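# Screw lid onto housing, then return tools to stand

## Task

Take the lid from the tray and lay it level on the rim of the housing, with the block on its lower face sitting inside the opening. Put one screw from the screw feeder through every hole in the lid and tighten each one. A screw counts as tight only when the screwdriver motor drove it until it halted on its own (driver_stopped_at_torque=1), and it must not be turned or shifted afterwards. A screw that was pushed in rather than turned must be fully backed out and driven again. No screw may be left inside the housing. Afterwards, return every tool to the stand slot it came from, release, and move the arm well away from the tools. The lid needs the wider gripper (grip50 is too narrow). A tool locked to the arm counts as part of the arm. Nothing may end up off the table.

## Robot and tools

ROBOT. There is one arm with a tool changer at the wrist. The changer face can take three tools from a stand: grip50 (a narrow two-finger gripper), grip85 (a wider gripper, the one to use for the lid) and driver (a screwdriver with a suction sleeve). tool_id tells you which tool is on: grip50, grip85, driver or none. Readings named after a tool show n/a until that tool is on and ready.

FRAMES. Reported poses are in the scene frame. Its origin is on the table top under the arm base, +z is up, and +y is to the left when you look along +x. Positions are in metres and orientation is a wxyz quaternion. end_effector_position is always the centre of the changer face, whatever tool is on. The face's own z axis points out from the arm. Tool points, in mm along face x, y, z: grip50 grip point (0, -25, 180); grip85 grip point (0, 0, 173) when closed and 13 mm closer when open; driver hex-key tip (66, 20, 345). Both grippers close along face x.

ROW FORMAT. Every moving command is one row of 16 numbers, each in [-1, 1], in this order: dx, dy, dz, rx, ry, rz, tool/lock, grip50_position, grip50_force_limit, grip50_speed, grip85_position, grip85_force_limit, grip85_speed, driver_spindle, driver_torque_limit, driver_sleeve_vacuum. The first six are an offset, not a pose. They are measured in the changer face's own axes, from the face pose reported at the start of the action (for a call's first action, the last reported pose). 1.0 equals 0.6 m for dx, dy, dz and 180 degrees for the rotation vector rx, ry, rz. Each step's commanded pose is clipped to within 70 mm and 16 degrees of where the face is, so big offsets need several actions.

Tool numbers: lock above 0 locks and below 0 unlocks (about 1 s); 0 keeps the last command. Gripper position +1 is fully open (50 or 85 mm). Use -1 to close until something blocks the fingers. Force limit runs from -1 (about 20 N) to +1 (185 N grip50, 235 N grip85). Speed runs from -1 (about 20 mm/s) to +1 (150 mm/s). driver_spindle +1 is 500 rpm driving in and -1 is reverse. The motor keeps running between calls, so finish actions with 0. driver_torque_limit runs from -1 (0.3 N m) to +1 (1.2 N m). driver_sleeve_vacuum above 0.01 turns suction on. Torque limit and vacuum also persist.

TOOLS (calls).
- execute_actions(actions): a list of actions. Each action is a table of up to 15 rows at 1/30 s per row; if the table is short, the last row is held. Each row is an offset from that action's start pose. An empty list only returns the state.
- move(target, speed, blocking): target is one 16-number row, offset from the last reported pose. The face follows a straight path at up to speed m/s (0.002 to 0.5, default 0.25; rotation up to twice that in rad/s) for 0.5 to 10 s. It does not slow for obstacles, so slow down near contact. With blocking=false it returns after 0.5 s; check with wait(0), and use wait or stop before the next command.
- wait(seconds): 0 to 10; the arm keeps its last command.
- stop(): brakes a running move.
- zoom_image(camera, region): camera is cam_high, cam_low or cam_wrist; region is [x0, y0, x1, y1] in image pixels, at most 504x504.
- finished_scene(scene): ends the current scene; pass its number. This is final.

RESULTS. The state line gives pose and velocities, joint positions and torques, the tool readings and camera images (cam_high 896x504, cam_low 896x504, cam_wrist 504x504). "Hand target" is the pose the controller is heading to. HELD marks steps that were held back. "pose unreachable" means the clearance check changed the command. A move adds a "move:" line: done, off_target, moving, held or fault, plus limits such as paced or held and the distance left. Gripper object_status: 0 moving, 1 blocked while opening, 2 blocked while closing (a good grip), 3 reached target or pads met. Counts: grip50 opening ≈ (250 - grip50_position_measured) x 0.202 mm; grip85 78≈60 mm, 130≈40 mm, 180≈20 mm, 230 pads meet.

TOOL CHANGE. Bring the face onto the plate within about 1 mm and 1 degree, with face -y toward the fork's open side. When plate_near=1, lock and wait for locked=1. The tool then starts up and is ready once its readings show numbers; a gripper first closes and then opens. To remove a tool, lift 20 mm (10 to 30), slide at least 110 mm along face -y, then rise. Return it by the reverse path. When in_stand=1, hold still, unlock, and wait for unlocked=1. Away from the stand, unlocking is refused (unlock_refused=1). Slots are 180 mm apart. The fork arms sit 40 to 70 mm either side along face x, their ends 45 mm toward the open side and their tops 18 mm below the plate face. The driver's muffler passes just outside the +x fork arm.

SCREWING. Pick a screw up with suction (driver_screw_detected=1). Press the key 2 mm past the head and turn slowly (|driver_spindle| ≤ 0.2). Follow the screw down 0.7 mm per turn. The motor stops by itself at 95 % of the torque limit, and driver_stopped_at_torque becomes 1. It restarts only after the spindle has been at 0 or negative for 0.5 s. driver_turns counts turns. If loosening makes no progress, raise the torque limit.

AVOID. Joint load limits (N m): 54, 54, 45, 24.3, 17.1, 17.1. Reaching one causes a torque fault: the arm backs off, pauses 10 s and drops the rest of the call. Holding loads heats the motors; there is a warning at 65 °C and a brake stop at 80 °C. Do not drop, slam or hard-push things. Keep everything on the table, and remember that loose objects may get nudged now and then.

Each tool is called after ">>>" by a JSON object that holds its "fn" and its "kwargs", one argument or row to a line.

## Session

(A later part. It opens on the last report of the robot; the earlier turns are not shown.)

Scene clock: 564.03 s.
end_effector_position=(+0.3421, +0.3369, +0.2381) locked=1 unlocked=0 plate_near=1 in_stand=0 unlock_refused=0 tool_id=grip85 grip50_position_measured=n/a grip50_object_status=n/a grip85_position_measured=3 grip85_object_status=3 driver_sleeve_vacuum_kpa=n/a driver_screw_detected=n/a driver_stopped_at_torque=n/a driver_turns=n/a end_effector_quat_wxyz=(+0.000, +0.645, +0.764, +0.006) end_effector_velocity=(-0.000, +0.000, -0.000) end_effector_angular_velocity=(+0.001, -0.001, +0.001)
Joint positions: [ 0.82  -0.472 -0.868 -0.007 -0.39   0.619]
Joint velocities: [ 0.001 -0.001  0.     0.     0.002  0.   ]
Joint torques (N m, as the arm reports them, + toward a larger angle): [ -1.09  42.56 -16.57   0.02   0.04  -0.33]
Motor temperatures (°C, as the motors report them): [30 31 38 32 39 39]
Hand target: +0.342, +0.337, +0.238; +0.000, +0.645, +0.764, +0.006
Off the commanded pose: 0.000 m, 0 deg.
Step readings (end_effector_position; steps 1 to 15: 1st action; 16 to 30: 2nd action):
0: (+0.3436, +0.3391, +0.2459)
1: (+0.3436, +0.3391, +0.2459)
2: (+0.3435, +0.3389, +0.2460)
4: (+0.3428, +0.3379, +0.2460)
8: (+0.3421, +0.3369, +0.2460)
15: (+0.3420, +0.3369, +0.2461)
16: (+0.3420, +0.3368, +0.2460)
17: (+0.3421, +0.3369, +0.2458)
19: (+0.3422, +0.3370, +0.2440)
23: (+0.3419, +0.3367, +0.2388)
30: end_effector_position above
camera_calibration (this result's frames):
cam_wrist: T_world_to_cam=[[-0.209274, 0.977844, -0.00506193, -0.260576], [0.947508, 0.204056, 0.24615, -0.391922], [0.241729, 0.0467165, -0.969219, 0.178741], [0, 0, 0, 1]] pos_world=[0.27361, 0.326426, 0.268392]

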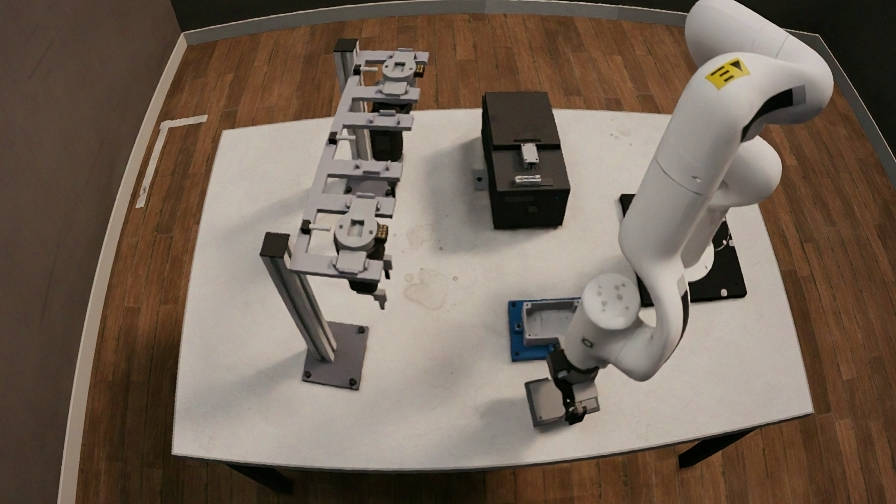

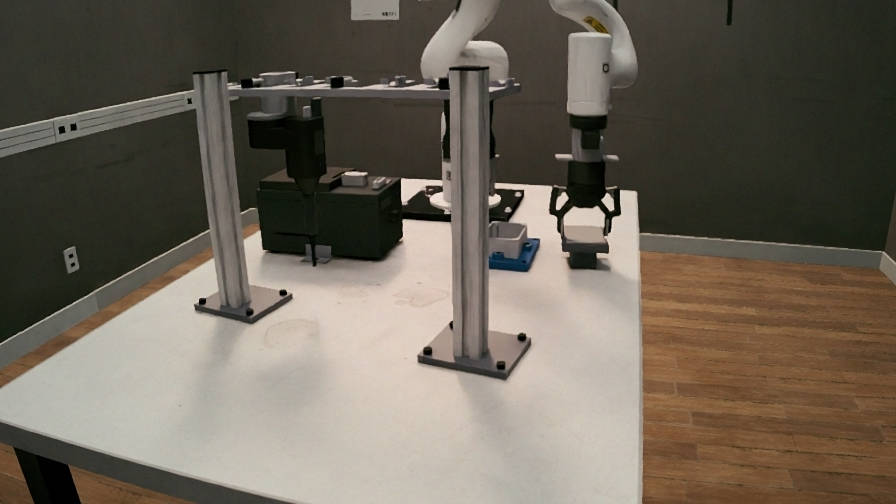

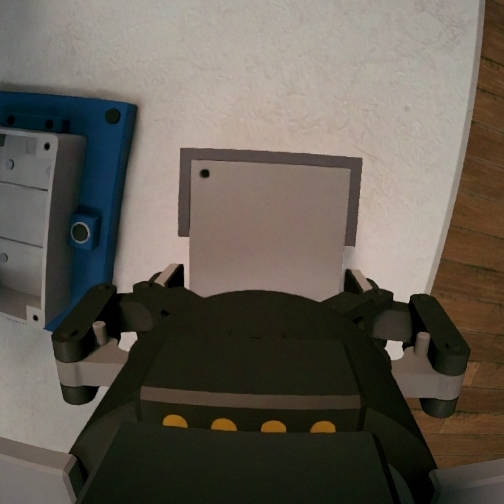

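>>> {"fn": "execute_actions", "kwargs": {
  "actions": [
    [[0,0,0,0,0,0,0,1,0,0,-1,-0.4,-0.6,0,0,0]],
    [[0,0,0,0,0,0,0,1,0,0,-1,-0.4,-0.6,0,0,0]]
  ]
}}

>>> {"fn": "zoom_image", "kwargs": {
  "camera": "cam_low",
  "region": [540, 190, 640, 280]
}}

Scene clock: 580.63 s.
end_effector_position=(+0.3422, +0.3370, +0.2388) locked=1 unlocked=0 plate_near=1 in_stand=0 unlock_refused=0 tool_id=grip85 grip50_position_measured=n/a grip50_object_status=n/a grip85_position_measured=26 grip85_object_status=2 driver_sleeve_vacuum_kpa=n/a driver_screw_detected=n/a driver_stopped_at_torque=n/a driver_turns=n/a end_effector_quat_wxyz=(+0.000, +0.645, +0.764, +0.005) end_effector_velocity=(+0.000, +0.000, +0.000) end_effector_angular_velocity=(+0.000, -0.000, -0.001)
Joint positions: [ 0.82  -0.471 -0.869 -0.007 -0.392  0.619]
Joint velocities: [-0.     0.    -0.001  0.001 -0.001 -0.   ]
Joint torques (N m, as the arm reports them, + toward a larger angle): [ -0.86  29.44 -13.28  -0.21   2.72  -0.23]
Motor temperatures (°C, as the motors report them): [30 31 37 32 39 39]
Hand target: +0.342, +0.337, +0.239; +0.000, +0.645, +0.764, +0.005
Off the commanded pose: 0.000 m, 0 deg.
Step readings (end_effector_position; steps 1 to 15: 1st action; 16 to 30: 2nd action):
0: (+0.3421, +0.3369, +0.2381)
1: (+0.3421, +0.3369, +0.2381)
2: (+0.3421, +0.3369, +0.2381)
4: (+0.3421, +0.3369, +0.2381)
8: (+0.3422, +0.3370, +0.2388)
15: (+0.3422, +0.3370, +0.2388)
16: (+0.3422, +0.3370, +0.2387)
17: (+0.3422, +0.3370, +0.2388)
19: (+0.3422, +0.3370, +0.2388)
23: (+0.3422, +0.3370, +0.2388)
30: end_effector_position above
camera_calibration (this result's frames):
cam_wrist: T_world_to_cam=[[-0.209247, 0.977848, -0.0053034, -0.260591], [0.947588, 0.204105, 0.245802, -0.392147], [0.241439, 0.0464078, -0.969306, 0.179562], [0, 0, 0, 1]] pos_world=[0.273712, 0.326524, 0.269059]

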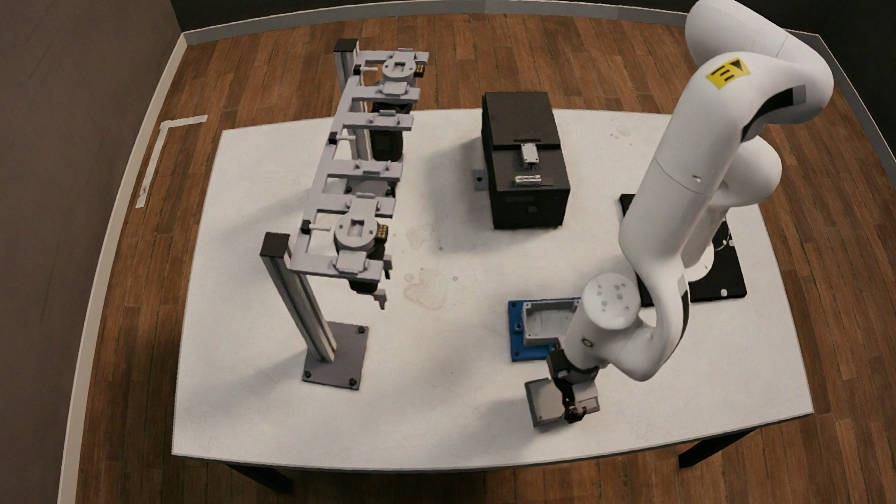

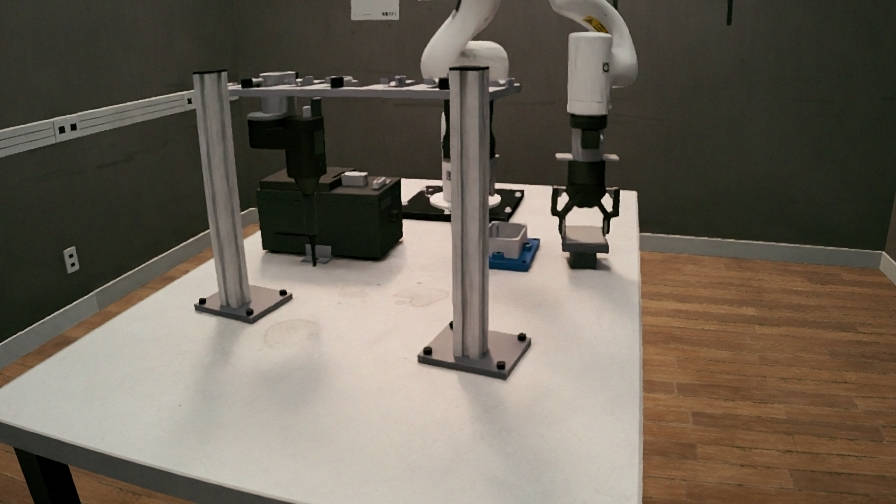

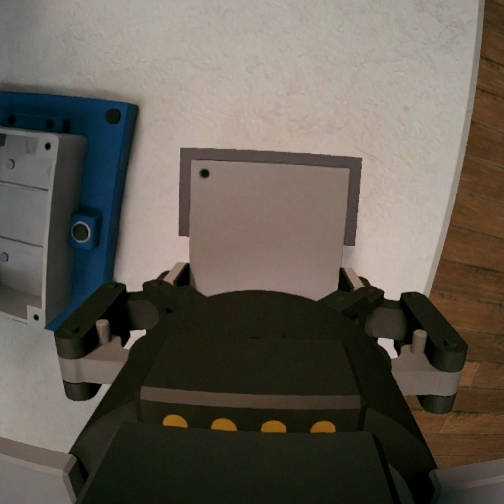

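Region (540, 190, 640, 280) of cam_low's 896x504 image, scaled by 5.040, with more detail than that image has; it fills the top 454 rows of this view, and the rest is white.

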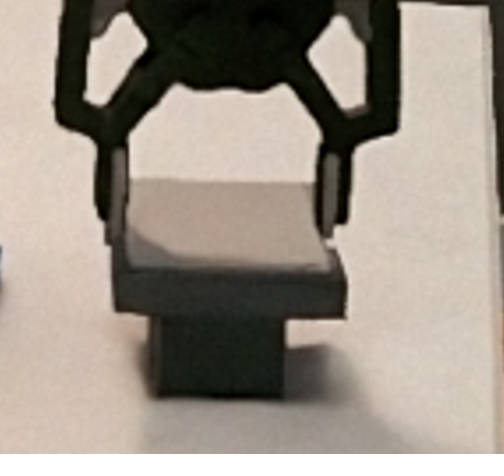

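>>> {"fn": "move", "kwargs": {
  "target": [0,0,-0.05,0,0,0,0,1,0,0,-1,-0.4,-0.6,0,0,0],
  "speed": 0.04
}}

>>> {"fn": "zoom_image", "kwargs": {
  "camera": "cam_low",
  "region": [530, 170, 640, 280]
}}

Scene clock: 591.97 s.
end_effector_position=(+0.3420, +0.3368, +0.2687) locked=1 unlocked=0 plate_near=1 in_stand=0 unlock_refused=0 tool_id=grip85 grip50_position_measured=n/a grip50_object_status=n/a grip85_position_measured=26 grip85_object_status=2 driver_sleeve_vacuum_kpa=n/a driver_screw_detected=n/a driver_stopped_at_torque=n/a driver_turns=n/a end_effector_quat_wxyz=(-0.000, +0.645, +0.764, +0.005) end_effector_velocity=(-0.000, +0.000, -0.000) end_effector_angular_velocity=(-0.001, +0.001, +0.001)
Joint positions: [ 0.82  -0.412 -0.874 -0.006 -0.456  0.618]
Joint velocities: [ 0.001 -0.     0.     0.    -0.002 -0.   ]
Joint torques (N m, as the arm reports them, + toward a larger angle): [ -1.13  43.32 -17.52   0.29  -0.02  -0.28]
Motor temperatures (°C, as the motors report them): [30 31 37 32 40 39]
Hand target: +0.342, +0.337, +0.269; -0.000, +0.645, +0.764, +0.005
Off the commanded pose: 0.000 m, 0 deg.
move: done
camera_calibration (this result's frames):
cam_wrist: T_world_to_cam=[[-0.209295, 0.977838, -0.00530019, -0.260235], [0.94762, 0.204158, 0.245634, -0.399189], [0.241272, 0.0463874, -0.969348, 0.208661], [0, 0, 0, 1]] pos_world=[0.273469, 0.326286, 0.29894]

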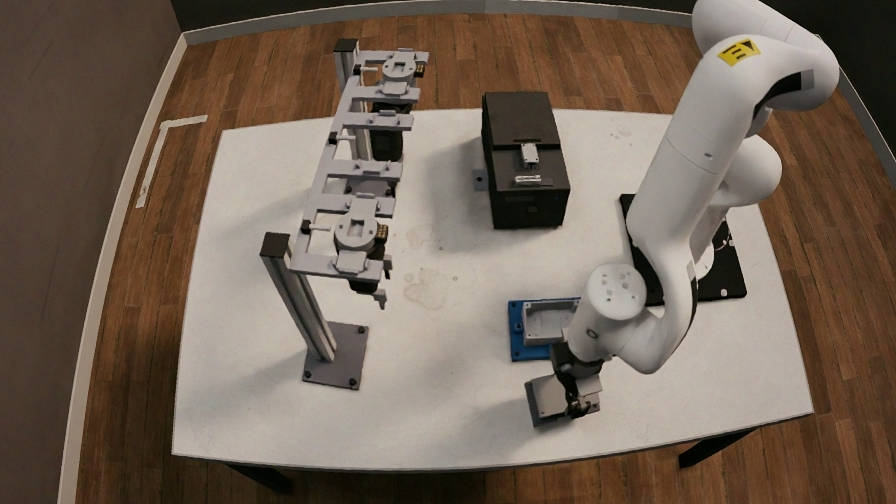

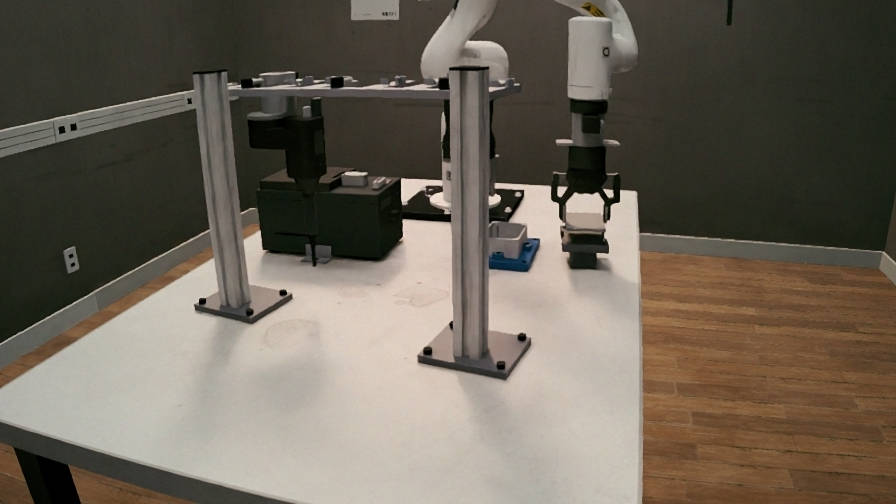

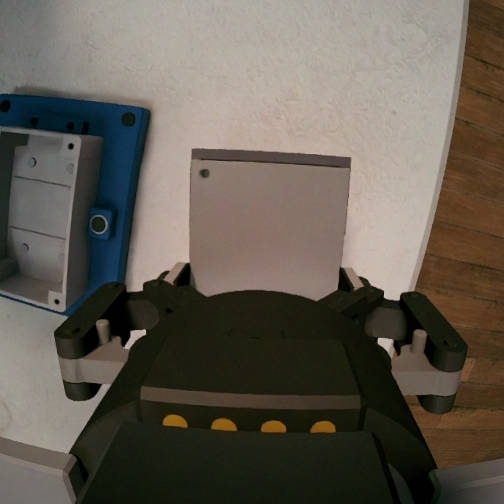

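Region (530, 170, 640, 280) of cam_low's 896x504 image, scaled by 4.582, with more detail than that image has.

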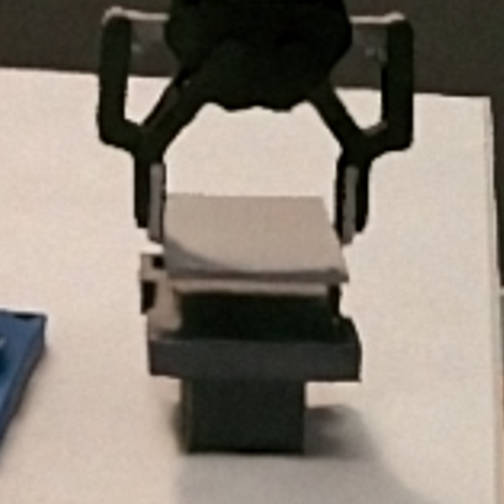

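>>> {"fn": "move", "kwargs": {
  "target": [0,0,-0.06,0,0,0,0,1,0,0,-1,-0.4,-0.6,0,0,0],
  "speed": 0.1
}}

>>> {"fn": "zoom_image", "kwargs": {
  "camera": "cam_low",
  "region": [530, 150, 640, 260]
}}

Scene clock: 614.23 s.
end_effector_position=(+0.3416, +0.3365, +0.3044) locked=1 unlocked=0 plate_near=1 in_stand=0 unlock_refused=0 tool_id=grip85 grip50_position_measured=n/a grip50_object_status=n/a grip85_position_measured=26 grip85_object_status=2 driver_sleeve_vacuum_kpa=n/a driver_screw_detected=n/a driver_stopped_at_torque=n/a driver_turns=n/a end_effector_quat_wxyz=(-0.000, +0.645, +0.764, +0.005) end_effector_velocity=(+0.000, +0.000, +0.001) end_effector_angular_velocity=(+0.001, -0.001, +0.001)
Joint positions: [ 0.821 -0.346 -0.886 -0.005 -0.534  0.617]
Joint velocities: [ 0.001  0.001 -0.001  0.    -0.001 -0.001]
Joint torques (N m, as the arm reports them, + toward a larger angle): [ -1.75  41.28 -18.44   0.18   0.04  -0.26]
Motor temperatures (°C, as the motors report them): [30 31 37 32 39 39]
Hand target: +0.342, +0.337, +0.305; -0.000, +0.645, +0.764, +0.005
Off the commanded pose: 0.000 m, 0 deg.
move: done
camera_calibration (this result's frames):
cam_wrist: T_world_to_cam=[[-0.209364, 0.977823, -0.00539983, -0.259749], [0.947688, 0.204266, 0.24528, -0.407555], [0.240944, 0.0462355, -0.969437, 0.243627], [0, 0, 0, 1]] pos_world=[0.273152, 0.325974, 0.334744]

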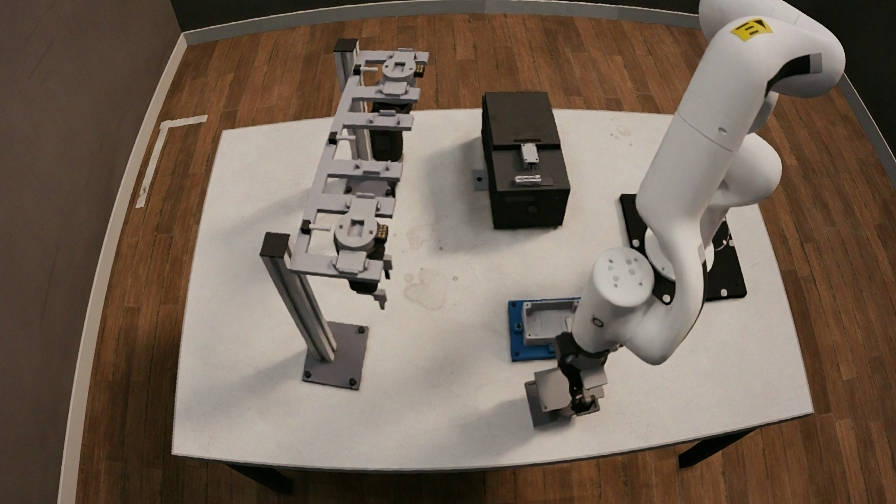

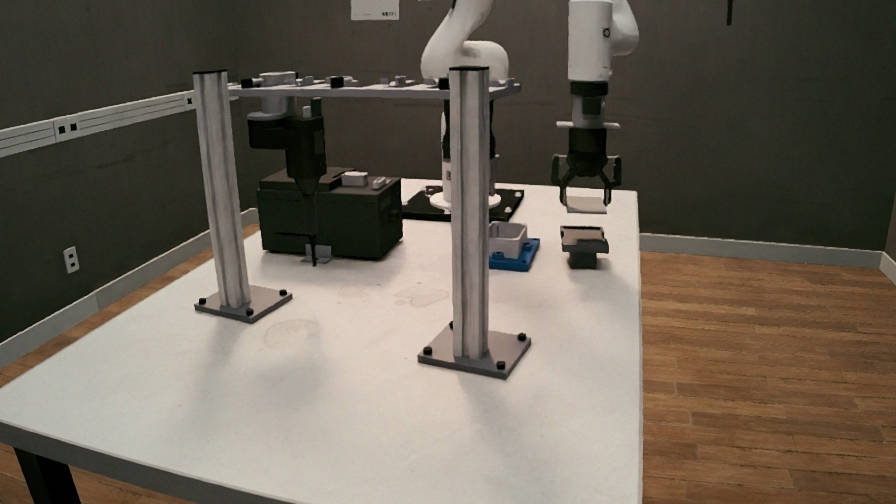

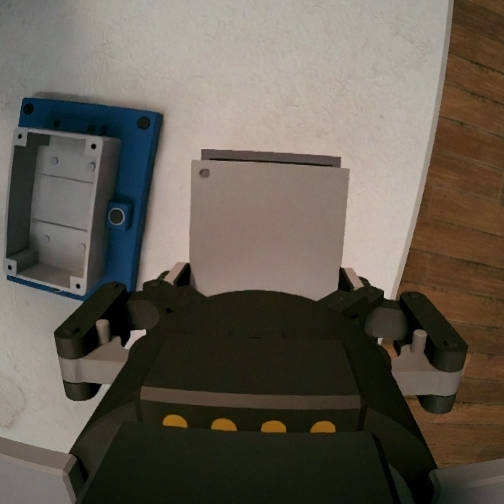

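Region (530, 150, 640, 260) of cam_low's 896x504 image, scaled by 4.582, with more detail than that image has.

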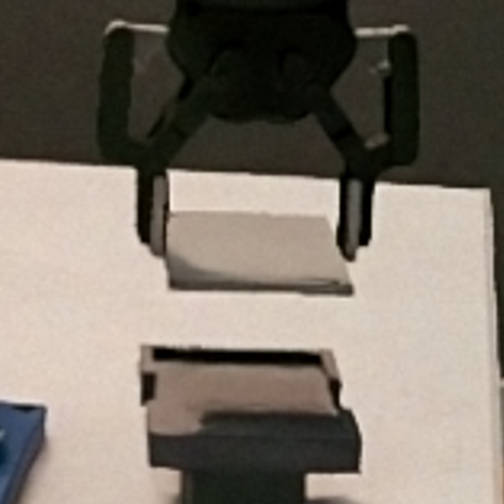

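>>> {"fn": "move", "kwargs": {
  "target": [-0.2845,-0.002,0.024,0,0,0.0509,0,1,0,0,-1,-0.4,-0.6,0,0,0],
  "speed": 0.15
}}

>>> {"fn": "zoom_image", "kwargs": {
  "camera": "cam_wrist",
  "region": [140, 60, 400, 300]
}}

Scene clock: 627.23 s.
end_effector_position=(+0.3690, +0.1682, +0.2891) locked=1 unlocked=0 plate_near=1 in_stand=0 unlock_refused=0 tool_id=grip85 grip50_position_measured=n/a grip50_object_status=n/a grip85_position_measured=26 grip85_object_status=2 driver_sleeve_vacuum_kpa=n/a driver_screw_detected=n/a driver_stopped_at_torque=n/a driver_turns=n/a end_effector_quat_wxyz=(-0.000, +0.704, +0.710, +0.005) end_effector_velocity=(-0.000, -0.001, -0.000) end_effector_angular_velocity=(+0.000, +0.000, -0.001)
Joint positions: [ 0.471 -0.215 -0.67  -0.003 -0.448  0.425]
Joint velocities: [-0.002  0.     0.002  0.001  0.001 -0.002]
Joint torques (N m, as the arm reports them, + toward a larger angle): [ -1.05  31.25 -17.57  -0.28   0.03  -0.3 ]
Motor temperatures (°C, as the motors report them): [30 31 38 32 39 39]
Hand target: +0.369, +0.168, +0.289; -0.000, +0.704, +0.710, +0.005
Off the commanded pose: 0.000 m, 0 deg.
move: done
camera_calibration (this result's frames):
cam_wrist: T_world_to_cam=[[-0.0511749, 0.99868, -0.00450521, -0.151692], [0.968221, 0.0507189, 0.244897, -0.377005], [0.244802, 0.00817055, -0.969539, 0.23496], [0, 0, 0, 1]] pos_world=[0.299743, 0.168693, 0.319447]

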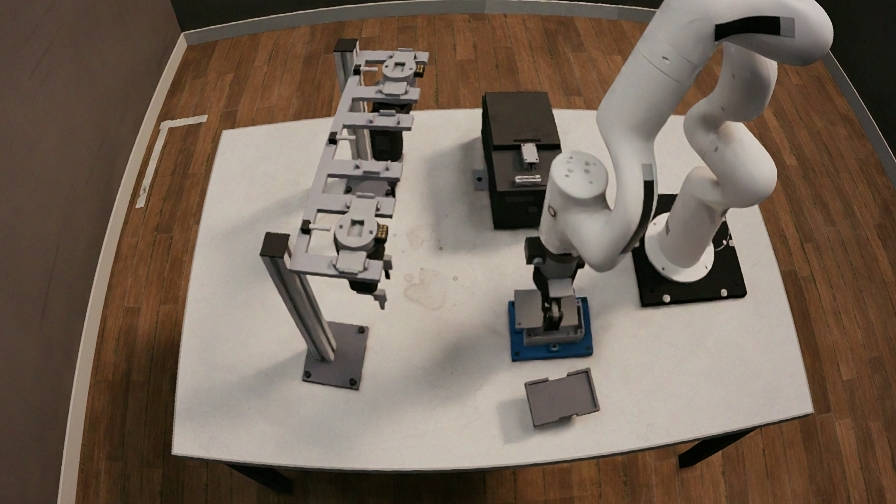

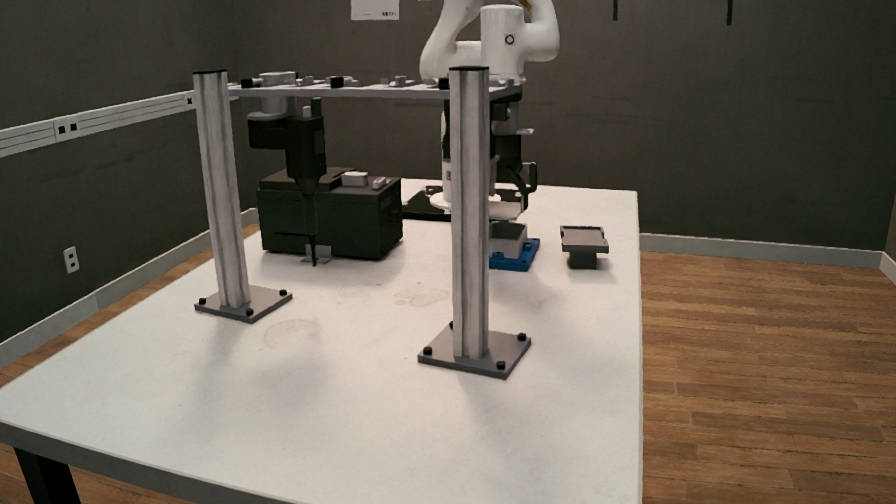

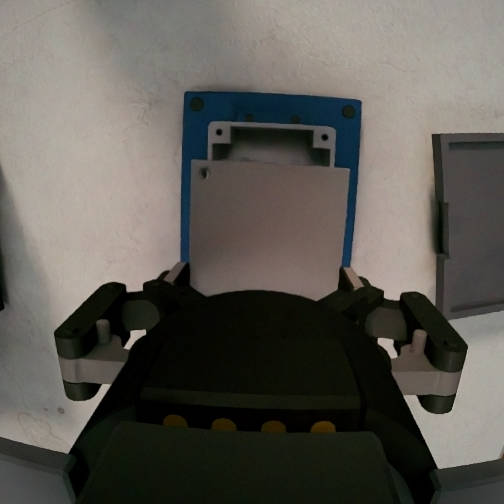

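Region (140, 60, 400, 300) of cam_wrist's 504x504 image, scaled by 1.938, with more detail than that image has; it fills the top 465 rows of this view, and the rest is white.

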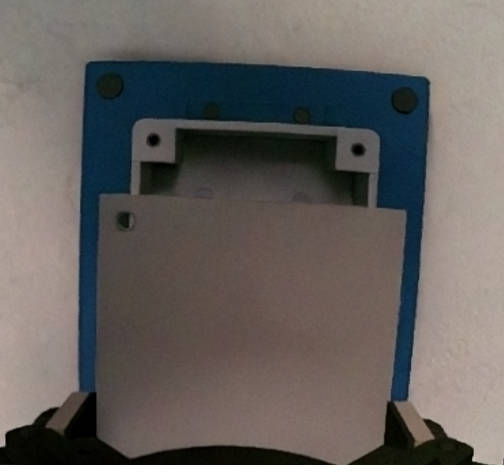

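>>> {"fn": "move", "kwargs": {
  "target": [0,-0.0183,0.04,0,0,-0.0015,0,1,0,0,-1,-0.4,-0.6,0,0,0],
  "speed": 0.06
}}

>>> {"fn": "zoom_image", "kwargs": {
  "camera": "cam_wrist",
  "region": [160, 70, 380, 250]
}}

Scene clock: 674.37 s.
end_effector_position=(+0.3583, +0.1683, +0.2652) locked=1 unlocked=0 plate_near=1 in_stand=0 unlock_refused=0 tool_id=grip85 grip50_position_measured=n/a grip50_object_status=n/a grip85_position_measured=26 grip85_object_status=2 driver_sleeve_vacuum_kpa=n/a driver_screw_detected=n/a driver_stopped_at_torque=n/a driver_turns=n/a end_effector_quat_wxyz=(-0.000, +0.702, +0.712, +0.006) end_effector_velocity=(-0.001, -0.000, -0.001) end_effector_angular_velocity=(-0.001, +0.002, -0.001)
Joint positions: [ 0.483 -0.248 -0.635 -0.003 -0.38   0.433]
Joint velocities: [-0.    -0.     0.002 -0.     0.     0.001]
Joint torques (N m, as the arm reports them, + toward a larger angle): [ -2.36  32.12 -16.52  -0.03  -0.07  -0.28]
Motor temperatures (°C, as the motors report them): [30 31 38 32 39 39]
Hand target: +0.358, +0.168, +0.265; -0.000, +0.702, +0.712, +0.005
Off the commanded pose: 0.000 m, 0 deg.
move: done
camera_calibration (this result's frames):
cam_wrist: T_world_to_cam=[[-0.0558092, 0.998431, -0.00450123, -0.150753], [0.967891, 0.0552076, 0.245233, -0.361524], [0.245097, 0.00932956, -0.969454, 0.214049], [0, 0, 0, 1]] pos_world=[0.28904, 0.168479, 0.29549]

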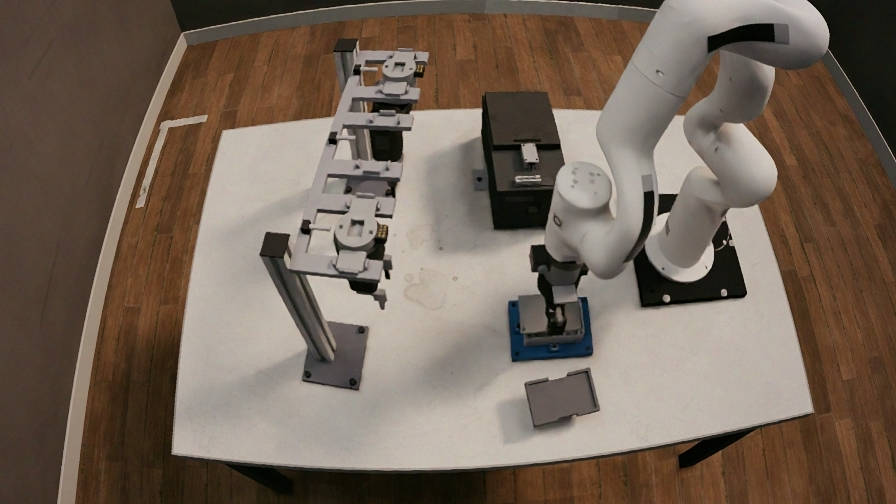

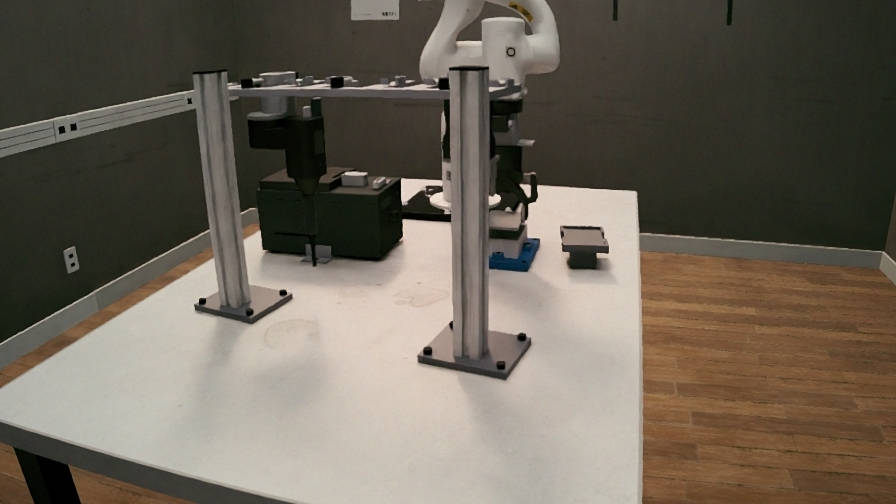

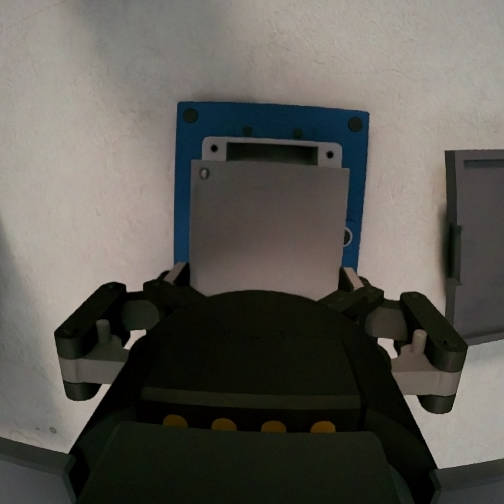

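Region (160, 70, 380, 250) of cam_wrist's 504x504 image, scaled by 2.291, with more detail than that image has; it fills the top 412 rows of this view, and the rest is white.

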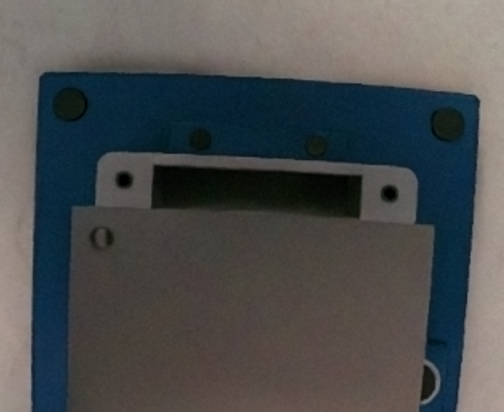

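>>> {"fn": "move", "kwargs": {
  "target": [0.002,-0.0205,0.013,0,0,0,0,1,0,0,-1,-0.4,-0.6,0,0,0],
  "speed": 0.03
}}

>>> {"fn": "zoom_image", "kwargs": {
  "camera": "cam_wrist",
  "region": [160, 70, 380, 250]
}}

>>> {"fn": "zoom_image", "kwargs": {
  "camera": "cam_high",
  "region": [490, 270, 610, 370]
}}

Scene clock: 716.40 s.
end_effector_position=(+0.3462, +0.1694, +0.2574) locked=1 unlocked=0 plate_near=1 in_stand=0 unlock_refused=0 tool_id=grip85 grip50_position_measured=n/a grip50_object_status=n/a grip85_position_measured=26 grip85_object_status=2 driver_sleeve_vacuum_kpa=n/a driver_screw_detected=n/a driver_stopped_at_torque=n/a driver_turns=n/a end_effector_quat_wxyz=(-0.000, +0.703, +0.712, +0.006) end_effector_velocity=(-0.000, +0.000, -0.000) end_effector_angular_velocity=(+0.001, -0.002, +0.000)
Joint positions: [ 0.499 -0.245 -0.605 -0.004 -0.353  0.45 ]
Joint velocities: [ 0.001  0.     0.001 -0.001  0.003  0.002]
Joint torques (N m, as the arm reports them, + toward a larger angle): [ -2.13  31.24 -15.74  -0.1    0.08  -0.29]
Motor temperatures (°C, as the motors report them): [30 31 37 32 39 39]
Hand target: +0.346, +0.169, +0.257; -0.000, +0.703, +0.712, +0.005
Off the commanded pose: 0.000 m, 0 deg.
move: done
camera_calibration (this result's frames):
cam_wrist: T_world_to_cam=[[-0.0557929, 0.998432, -0.00445379, -0.152602], [0.967863, 0.0551791, 0.24535, -0.347912], [0.245211, 0.00937814, -0.969424, 0.209384], [0, 0, 0, 1]] pos_world=[0.276874, 0.169597, 0.287662]

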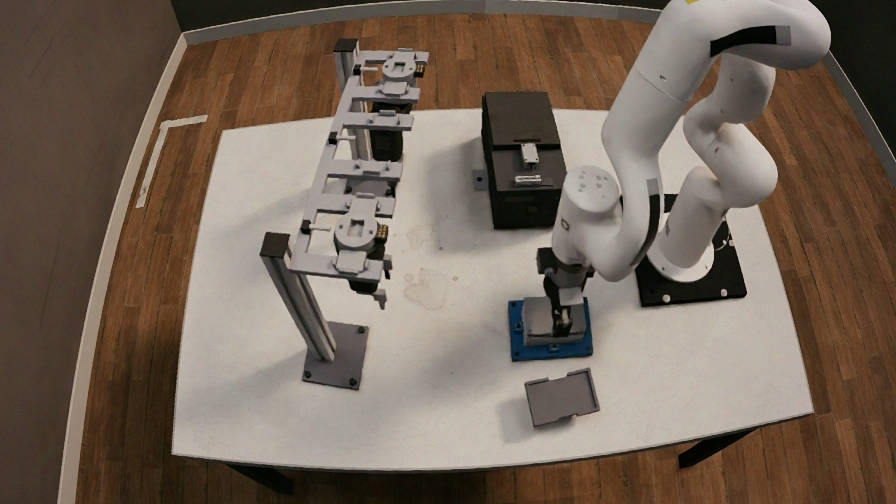

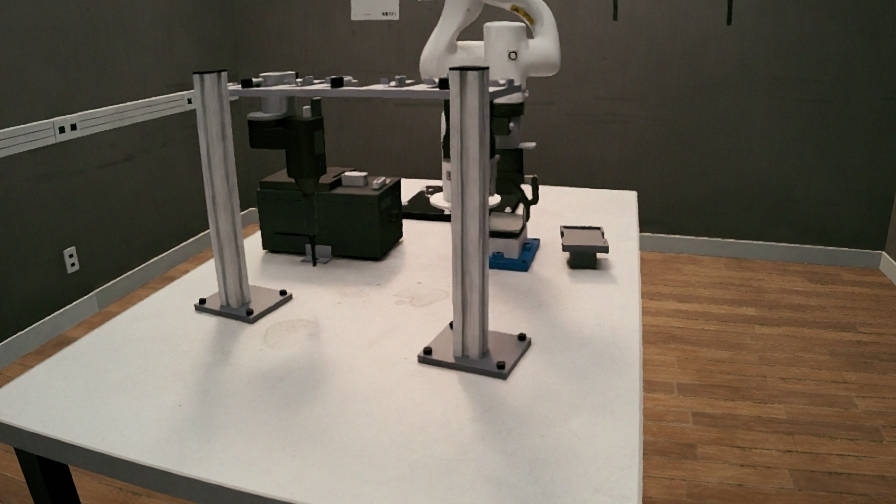

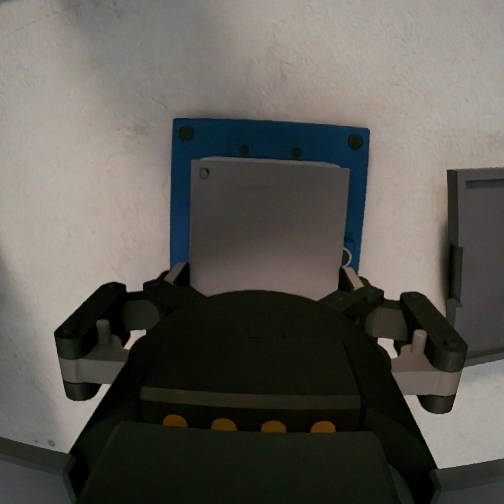

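Region (160, 70, 380, 250) of cam_wrist's 504x504 image, scaled by 2.291, with more detail than that image has; it fills the top 412 rows of this view, and the rest is white.

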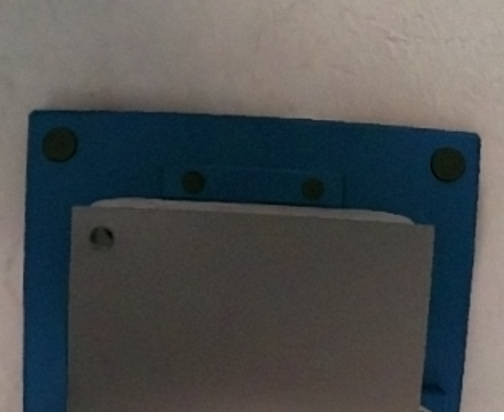

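Region (490, 270, 610, 370) of cam_high's 896x504 image, scaled by 4.200, with more detail than that image has.

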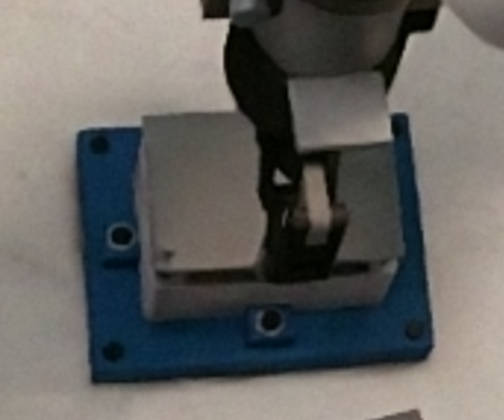

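>>> {"fn": "execute_actions", "kwargs": {
  "actions": [
    [[0,-0.0008,0.002,0,0,0,0,1,0,0,-1,-0.4,-0.6,0,0,0],[0,-0.0008,0.004,0,0,0,0,1,0,0,-1,-0.4,-0.6,0,0,0],[0,-0.0008,0.006,0,0,0,0,1,0,0,-1,-0.4,-0.6,0,0,0],[0,-0.0008,0.008,0,0,0,0,1,0,0,-1,-0.4,-0.6,0,0,0],[0,-0.0008,0.010,0,0,0,0,1,0,0,-1,-0.4,-0.6,0,0,0]],
    [[0,0,0.002,0,0,0,0,1,0,0,-1,-0.4,-0.6,0,0,0],[0,0,0.004,0,0,0,0,1,0,0,-1,-0.4,-0.6,0,0,0],[0,0,0.006,0,0,0,0,1,0,0,-1,-0.4,-0.6,0,0,0],[0,0,0.008,0,0,0,0,1,0,0,-1,-0.4,-0.6,0,0,0],[0,0,0.010,0,0,0,0,1,0,0,-1,-0.4,-0.6,0,0,0]]
  ]
}}

>>> {"fn": "zoom_image", "kwargs": {
  "camera": "cam_wrist",
  "region": [160, 70, 380, 250]
}}

>>> {"fn": "zoom_image", "kwargs": {
  "camera": "cam_high",
  "region": [490, 270, 610, 370]
}}

Scene clock: 736.33 s.
end_effector_position=(+0.3458, +0.1695, +0.2454) locked=1 unlocked=0 plate_near=1 in_stand=0 unlock_refused=0 tool_id=grip85 grip50_position_measured=n/a grip50_object_status=n/a grip85_position_measured=26 grip85_object_status=2 driver_sleeve_vacuum_kpa=n/a driver_screw_detected=n/a driver_stopped_at_torque=n/a driver_turns=n/a end_effector_quat_wxyz=(+0.000, +0.703, +0.712, +0.006) end_effector_velocity=(+0.001, +0.000, +0.000) end_effector_angular_velocity=(+0.001, -0.002, -0.000)
Joint positions: [ 0.499 -0.274 -0.602 -0.004 -0.321  0.451]
Joint velocities: [ 0.    -0.    -0.001  0.001  0.001 -0.   ]
Joint torques (N m, as the arm reports them, + toward a larger angle): [ -2.62  31.23 -15.1   -0.05   0.01  -0.24]
Motor temperatures (°C, as the motors report them): [30 31 37 32 39 39]
Hand target: +0.346, +0.170, +0.245; +0.000, +0.703, +0.712, +0.006
Off the commanded pose: 0.000 m, 0 deg.
Step readings (end_effector_position; steps 1 to 15: 1st action; 16 to 30: 2nd action):
0: (+0.3461, +0.1694, +0.2573)
1: (+0.3461, +0.1694, +0.2573)
2: (+0.3461, +0.1694, +0.2571)
4: (+0.3459, +0.1695, +0.2559)
8: (+0.3456, +0.1694, +0.2522)
15: (+0.3458, +0.1695, +0.2514)
16: (+0.3458, +0.1695, +0.2514)
17: (+0.3458, +0.1695, +0.2512)
19: (+0.3459, +0.1695, +0.2500)
23: (+0.3457, +0.1694, +0.2463)
30: end_effector_position above
camera_calibration (this result's frames):
cam_wrist: T_world_to_cam=[[-0.05577, 0.998434, -0.00442603, -0.152786], [0.967819, 0.0551483, 0.245531, -0.344697], [0.24539, 0.00940964, -0.969379, 0.197845], [0, 0, 0, 1]] pos_world=[0.276534, 0.169695, 0.275744]

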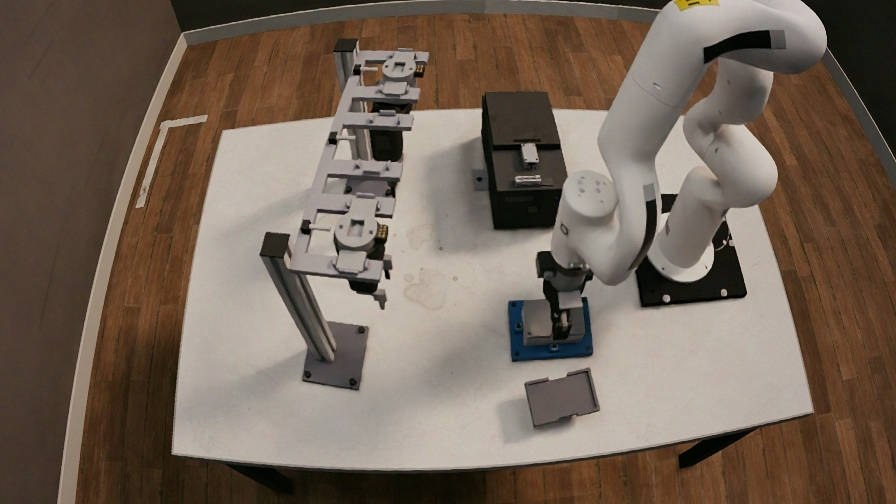

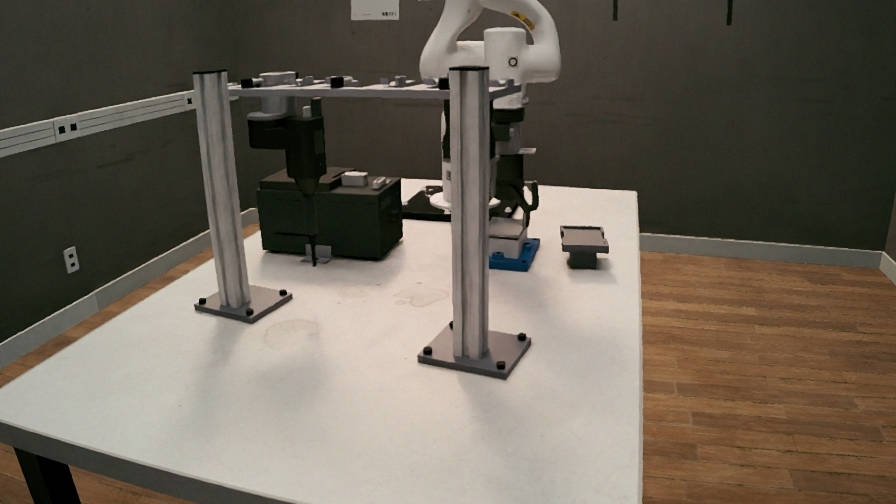

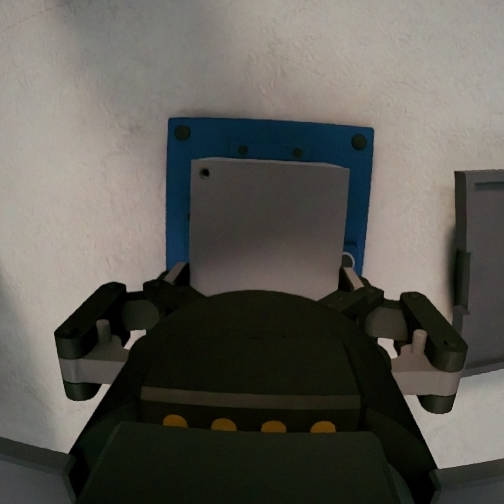

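Region (160, 70, 380, 250) of cam_wrist's 504x504 image, scaled by 2.291, with more detail than that image has; it fills the top 412 rows of this view, and the rest is white.

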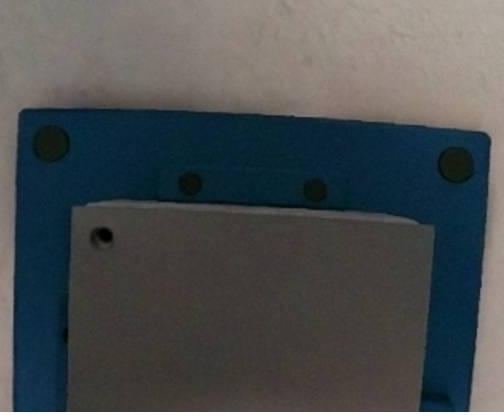

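Region (490, 270, 610, 370) of cam_high's 896x504 image, scaled by 4.200, with more detail than that image has.

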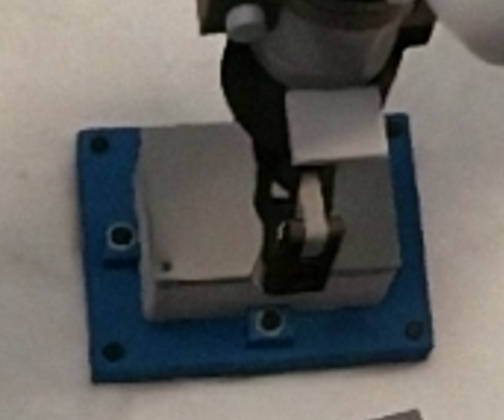

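>>> {"fn": "execute_actions", "kwargs": {
  "actions": [
    [[0,0,0.001,0,0,0,0,1,0,0,-1,-0.4,-0.6,0,0,0],[0,0,0.002,0,0,0,0,1,0,0,-1,-0.4,-0.6,0,0,0],[0,0,0.003,0,0,0,0,1,0,0,-1,-0.4,-0.6,0,0,0],[0,0,0.004,0,0,0,0,1,0,0,-1,-0.4,-0.6,0,0,0],[0,0,0.005,0,0,0,0,1,0,0,-1,-0.4,-0.6,0,0,0]],
    [[0,0,0.001,0,0,0,0,1,0,0,-1,-0.4,-0.6,0,0,0],[0,0,0.002,0,0,0,0,1,0,0,-1,-0.4,-0.6,0,0,0],[0,0,0.003,0,0,0,0,1,0,0,-1,-0.4,-0.6,0,0,0],[0,0,0.004,0,0,0,0,1,0,0,-1,-0.4,-0.6,0,0,0]]
  ]
}}

>>> {"fn": "zoom_image", "kwargs": {
  "camera": "cam_high",
  "region": [490, 270, 610, 370]
}}

Scene clock: 752.53 s.
end_effector_position=(+0.3459, +0.1696, +0.2414) locked=1 unlocked=0 plate_near=1 in_stand=0 unlock_refused=0 tool_id=grip85 grip50_position_measured=n/a grip50_object_status=n/a grip85_position_measured=26 grip85_object_status=2 driver_sleeve_vacuum_kpa=n/a driver_screw_detected=n/a driver_stopped_at_torque=n/a driver_turns=n/a end_effector_quat_wxyz=(-0.001, +0.702, +0.712, +0.004) end_effector_velocity=(-0.001, -0.001, -0.001) end_effector_angular_velocity=(-0.002, +0.005, -0.001)
Joint positions: [ 0.499 -0.285 -0.603 -0.005 -0.314  0.451]
Joint velocities: [-0.001 -0.001  0.001  0.    -0.003  0.   ]
Joint torques (N m, as the arm reports them, + toward a larger angle): [-3.43 -5.22 -5.73 -0.02  7.19 -0.02]
Motor temperatures (°C, as the motors report them): [30 31 37 32 39 39]
Hand target: +0.346, +0.170, +0.240; -0.000, +0.702, +0.712, +0.005
Off the commanded pose: 0.001 m, 0 deg.
Step readings (end_effector_position; steps 1 to 15: 1st action; 16 to 30: 2nd action):
0: (+0.3458, +0.1695, +0.2454)
1: (+0.3458, +0.1695, +0.2454)
2: (+0.3458, +0.1695, +0.2453)
4: (+0.3459, +0.1695, +0.2447)
8: (+0.3458, +0.1695, +0.2429)
15: (+0.3458, +0.1695, +0.2427)
16: (+0.3458, +0.1695, +0.2427)
17: (+0.3458, +0.1695, +0.2426)
19: (+0.3457, +0.1695, +0.2419)
23: (+0.3460, +0.1696, +0.2416)
30: end_effector_position above
camera_calibration (this result's frames):
cam_wrist: T_world_to_cam=[[-0.0560316, 0.998412, -0.00590125, -0.152419], [0.968595, 0.0557905, 0.242306, -0.34337], [0.24225, 0.00786085, -0.970182, 0.195448], [0, 0, 0, 1]] pos_world=[0.276698, 0.169797, 0.271921]

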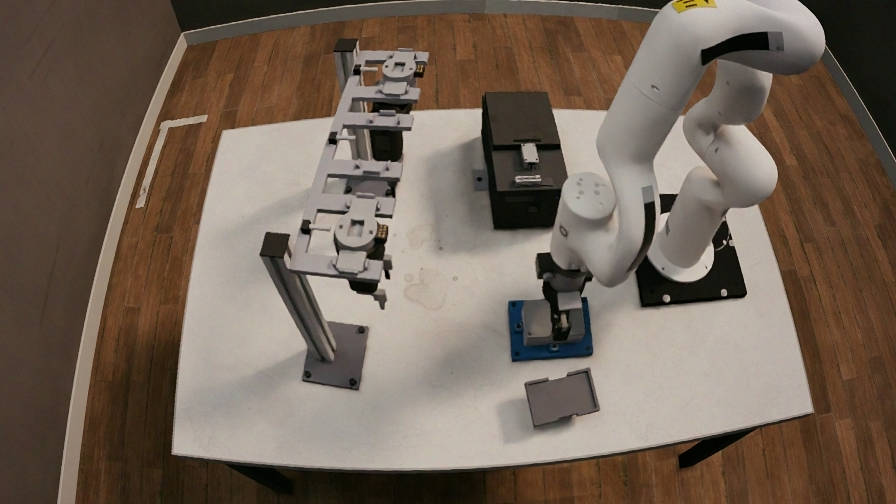

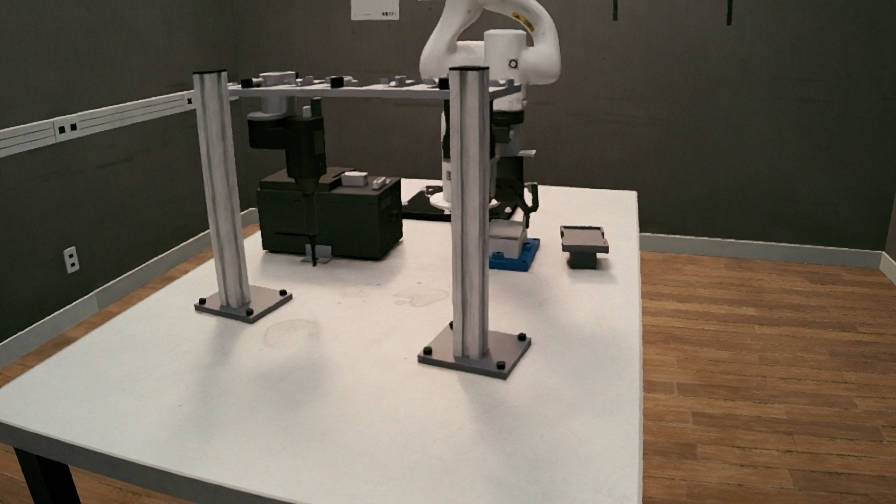

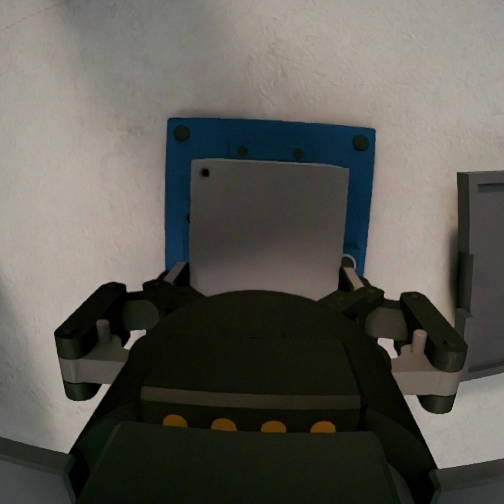

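Region (490, 270, 610, 370) of cam_high's 896x504 image, scaled by 4.200, with more detail than that image has.

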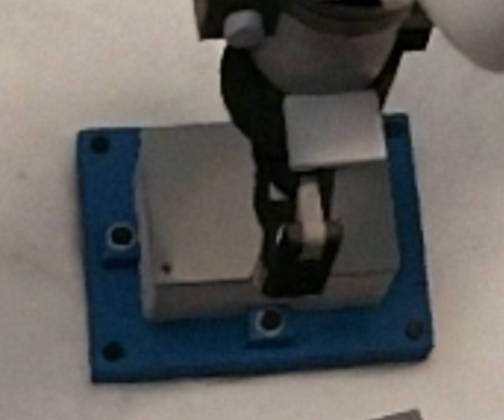

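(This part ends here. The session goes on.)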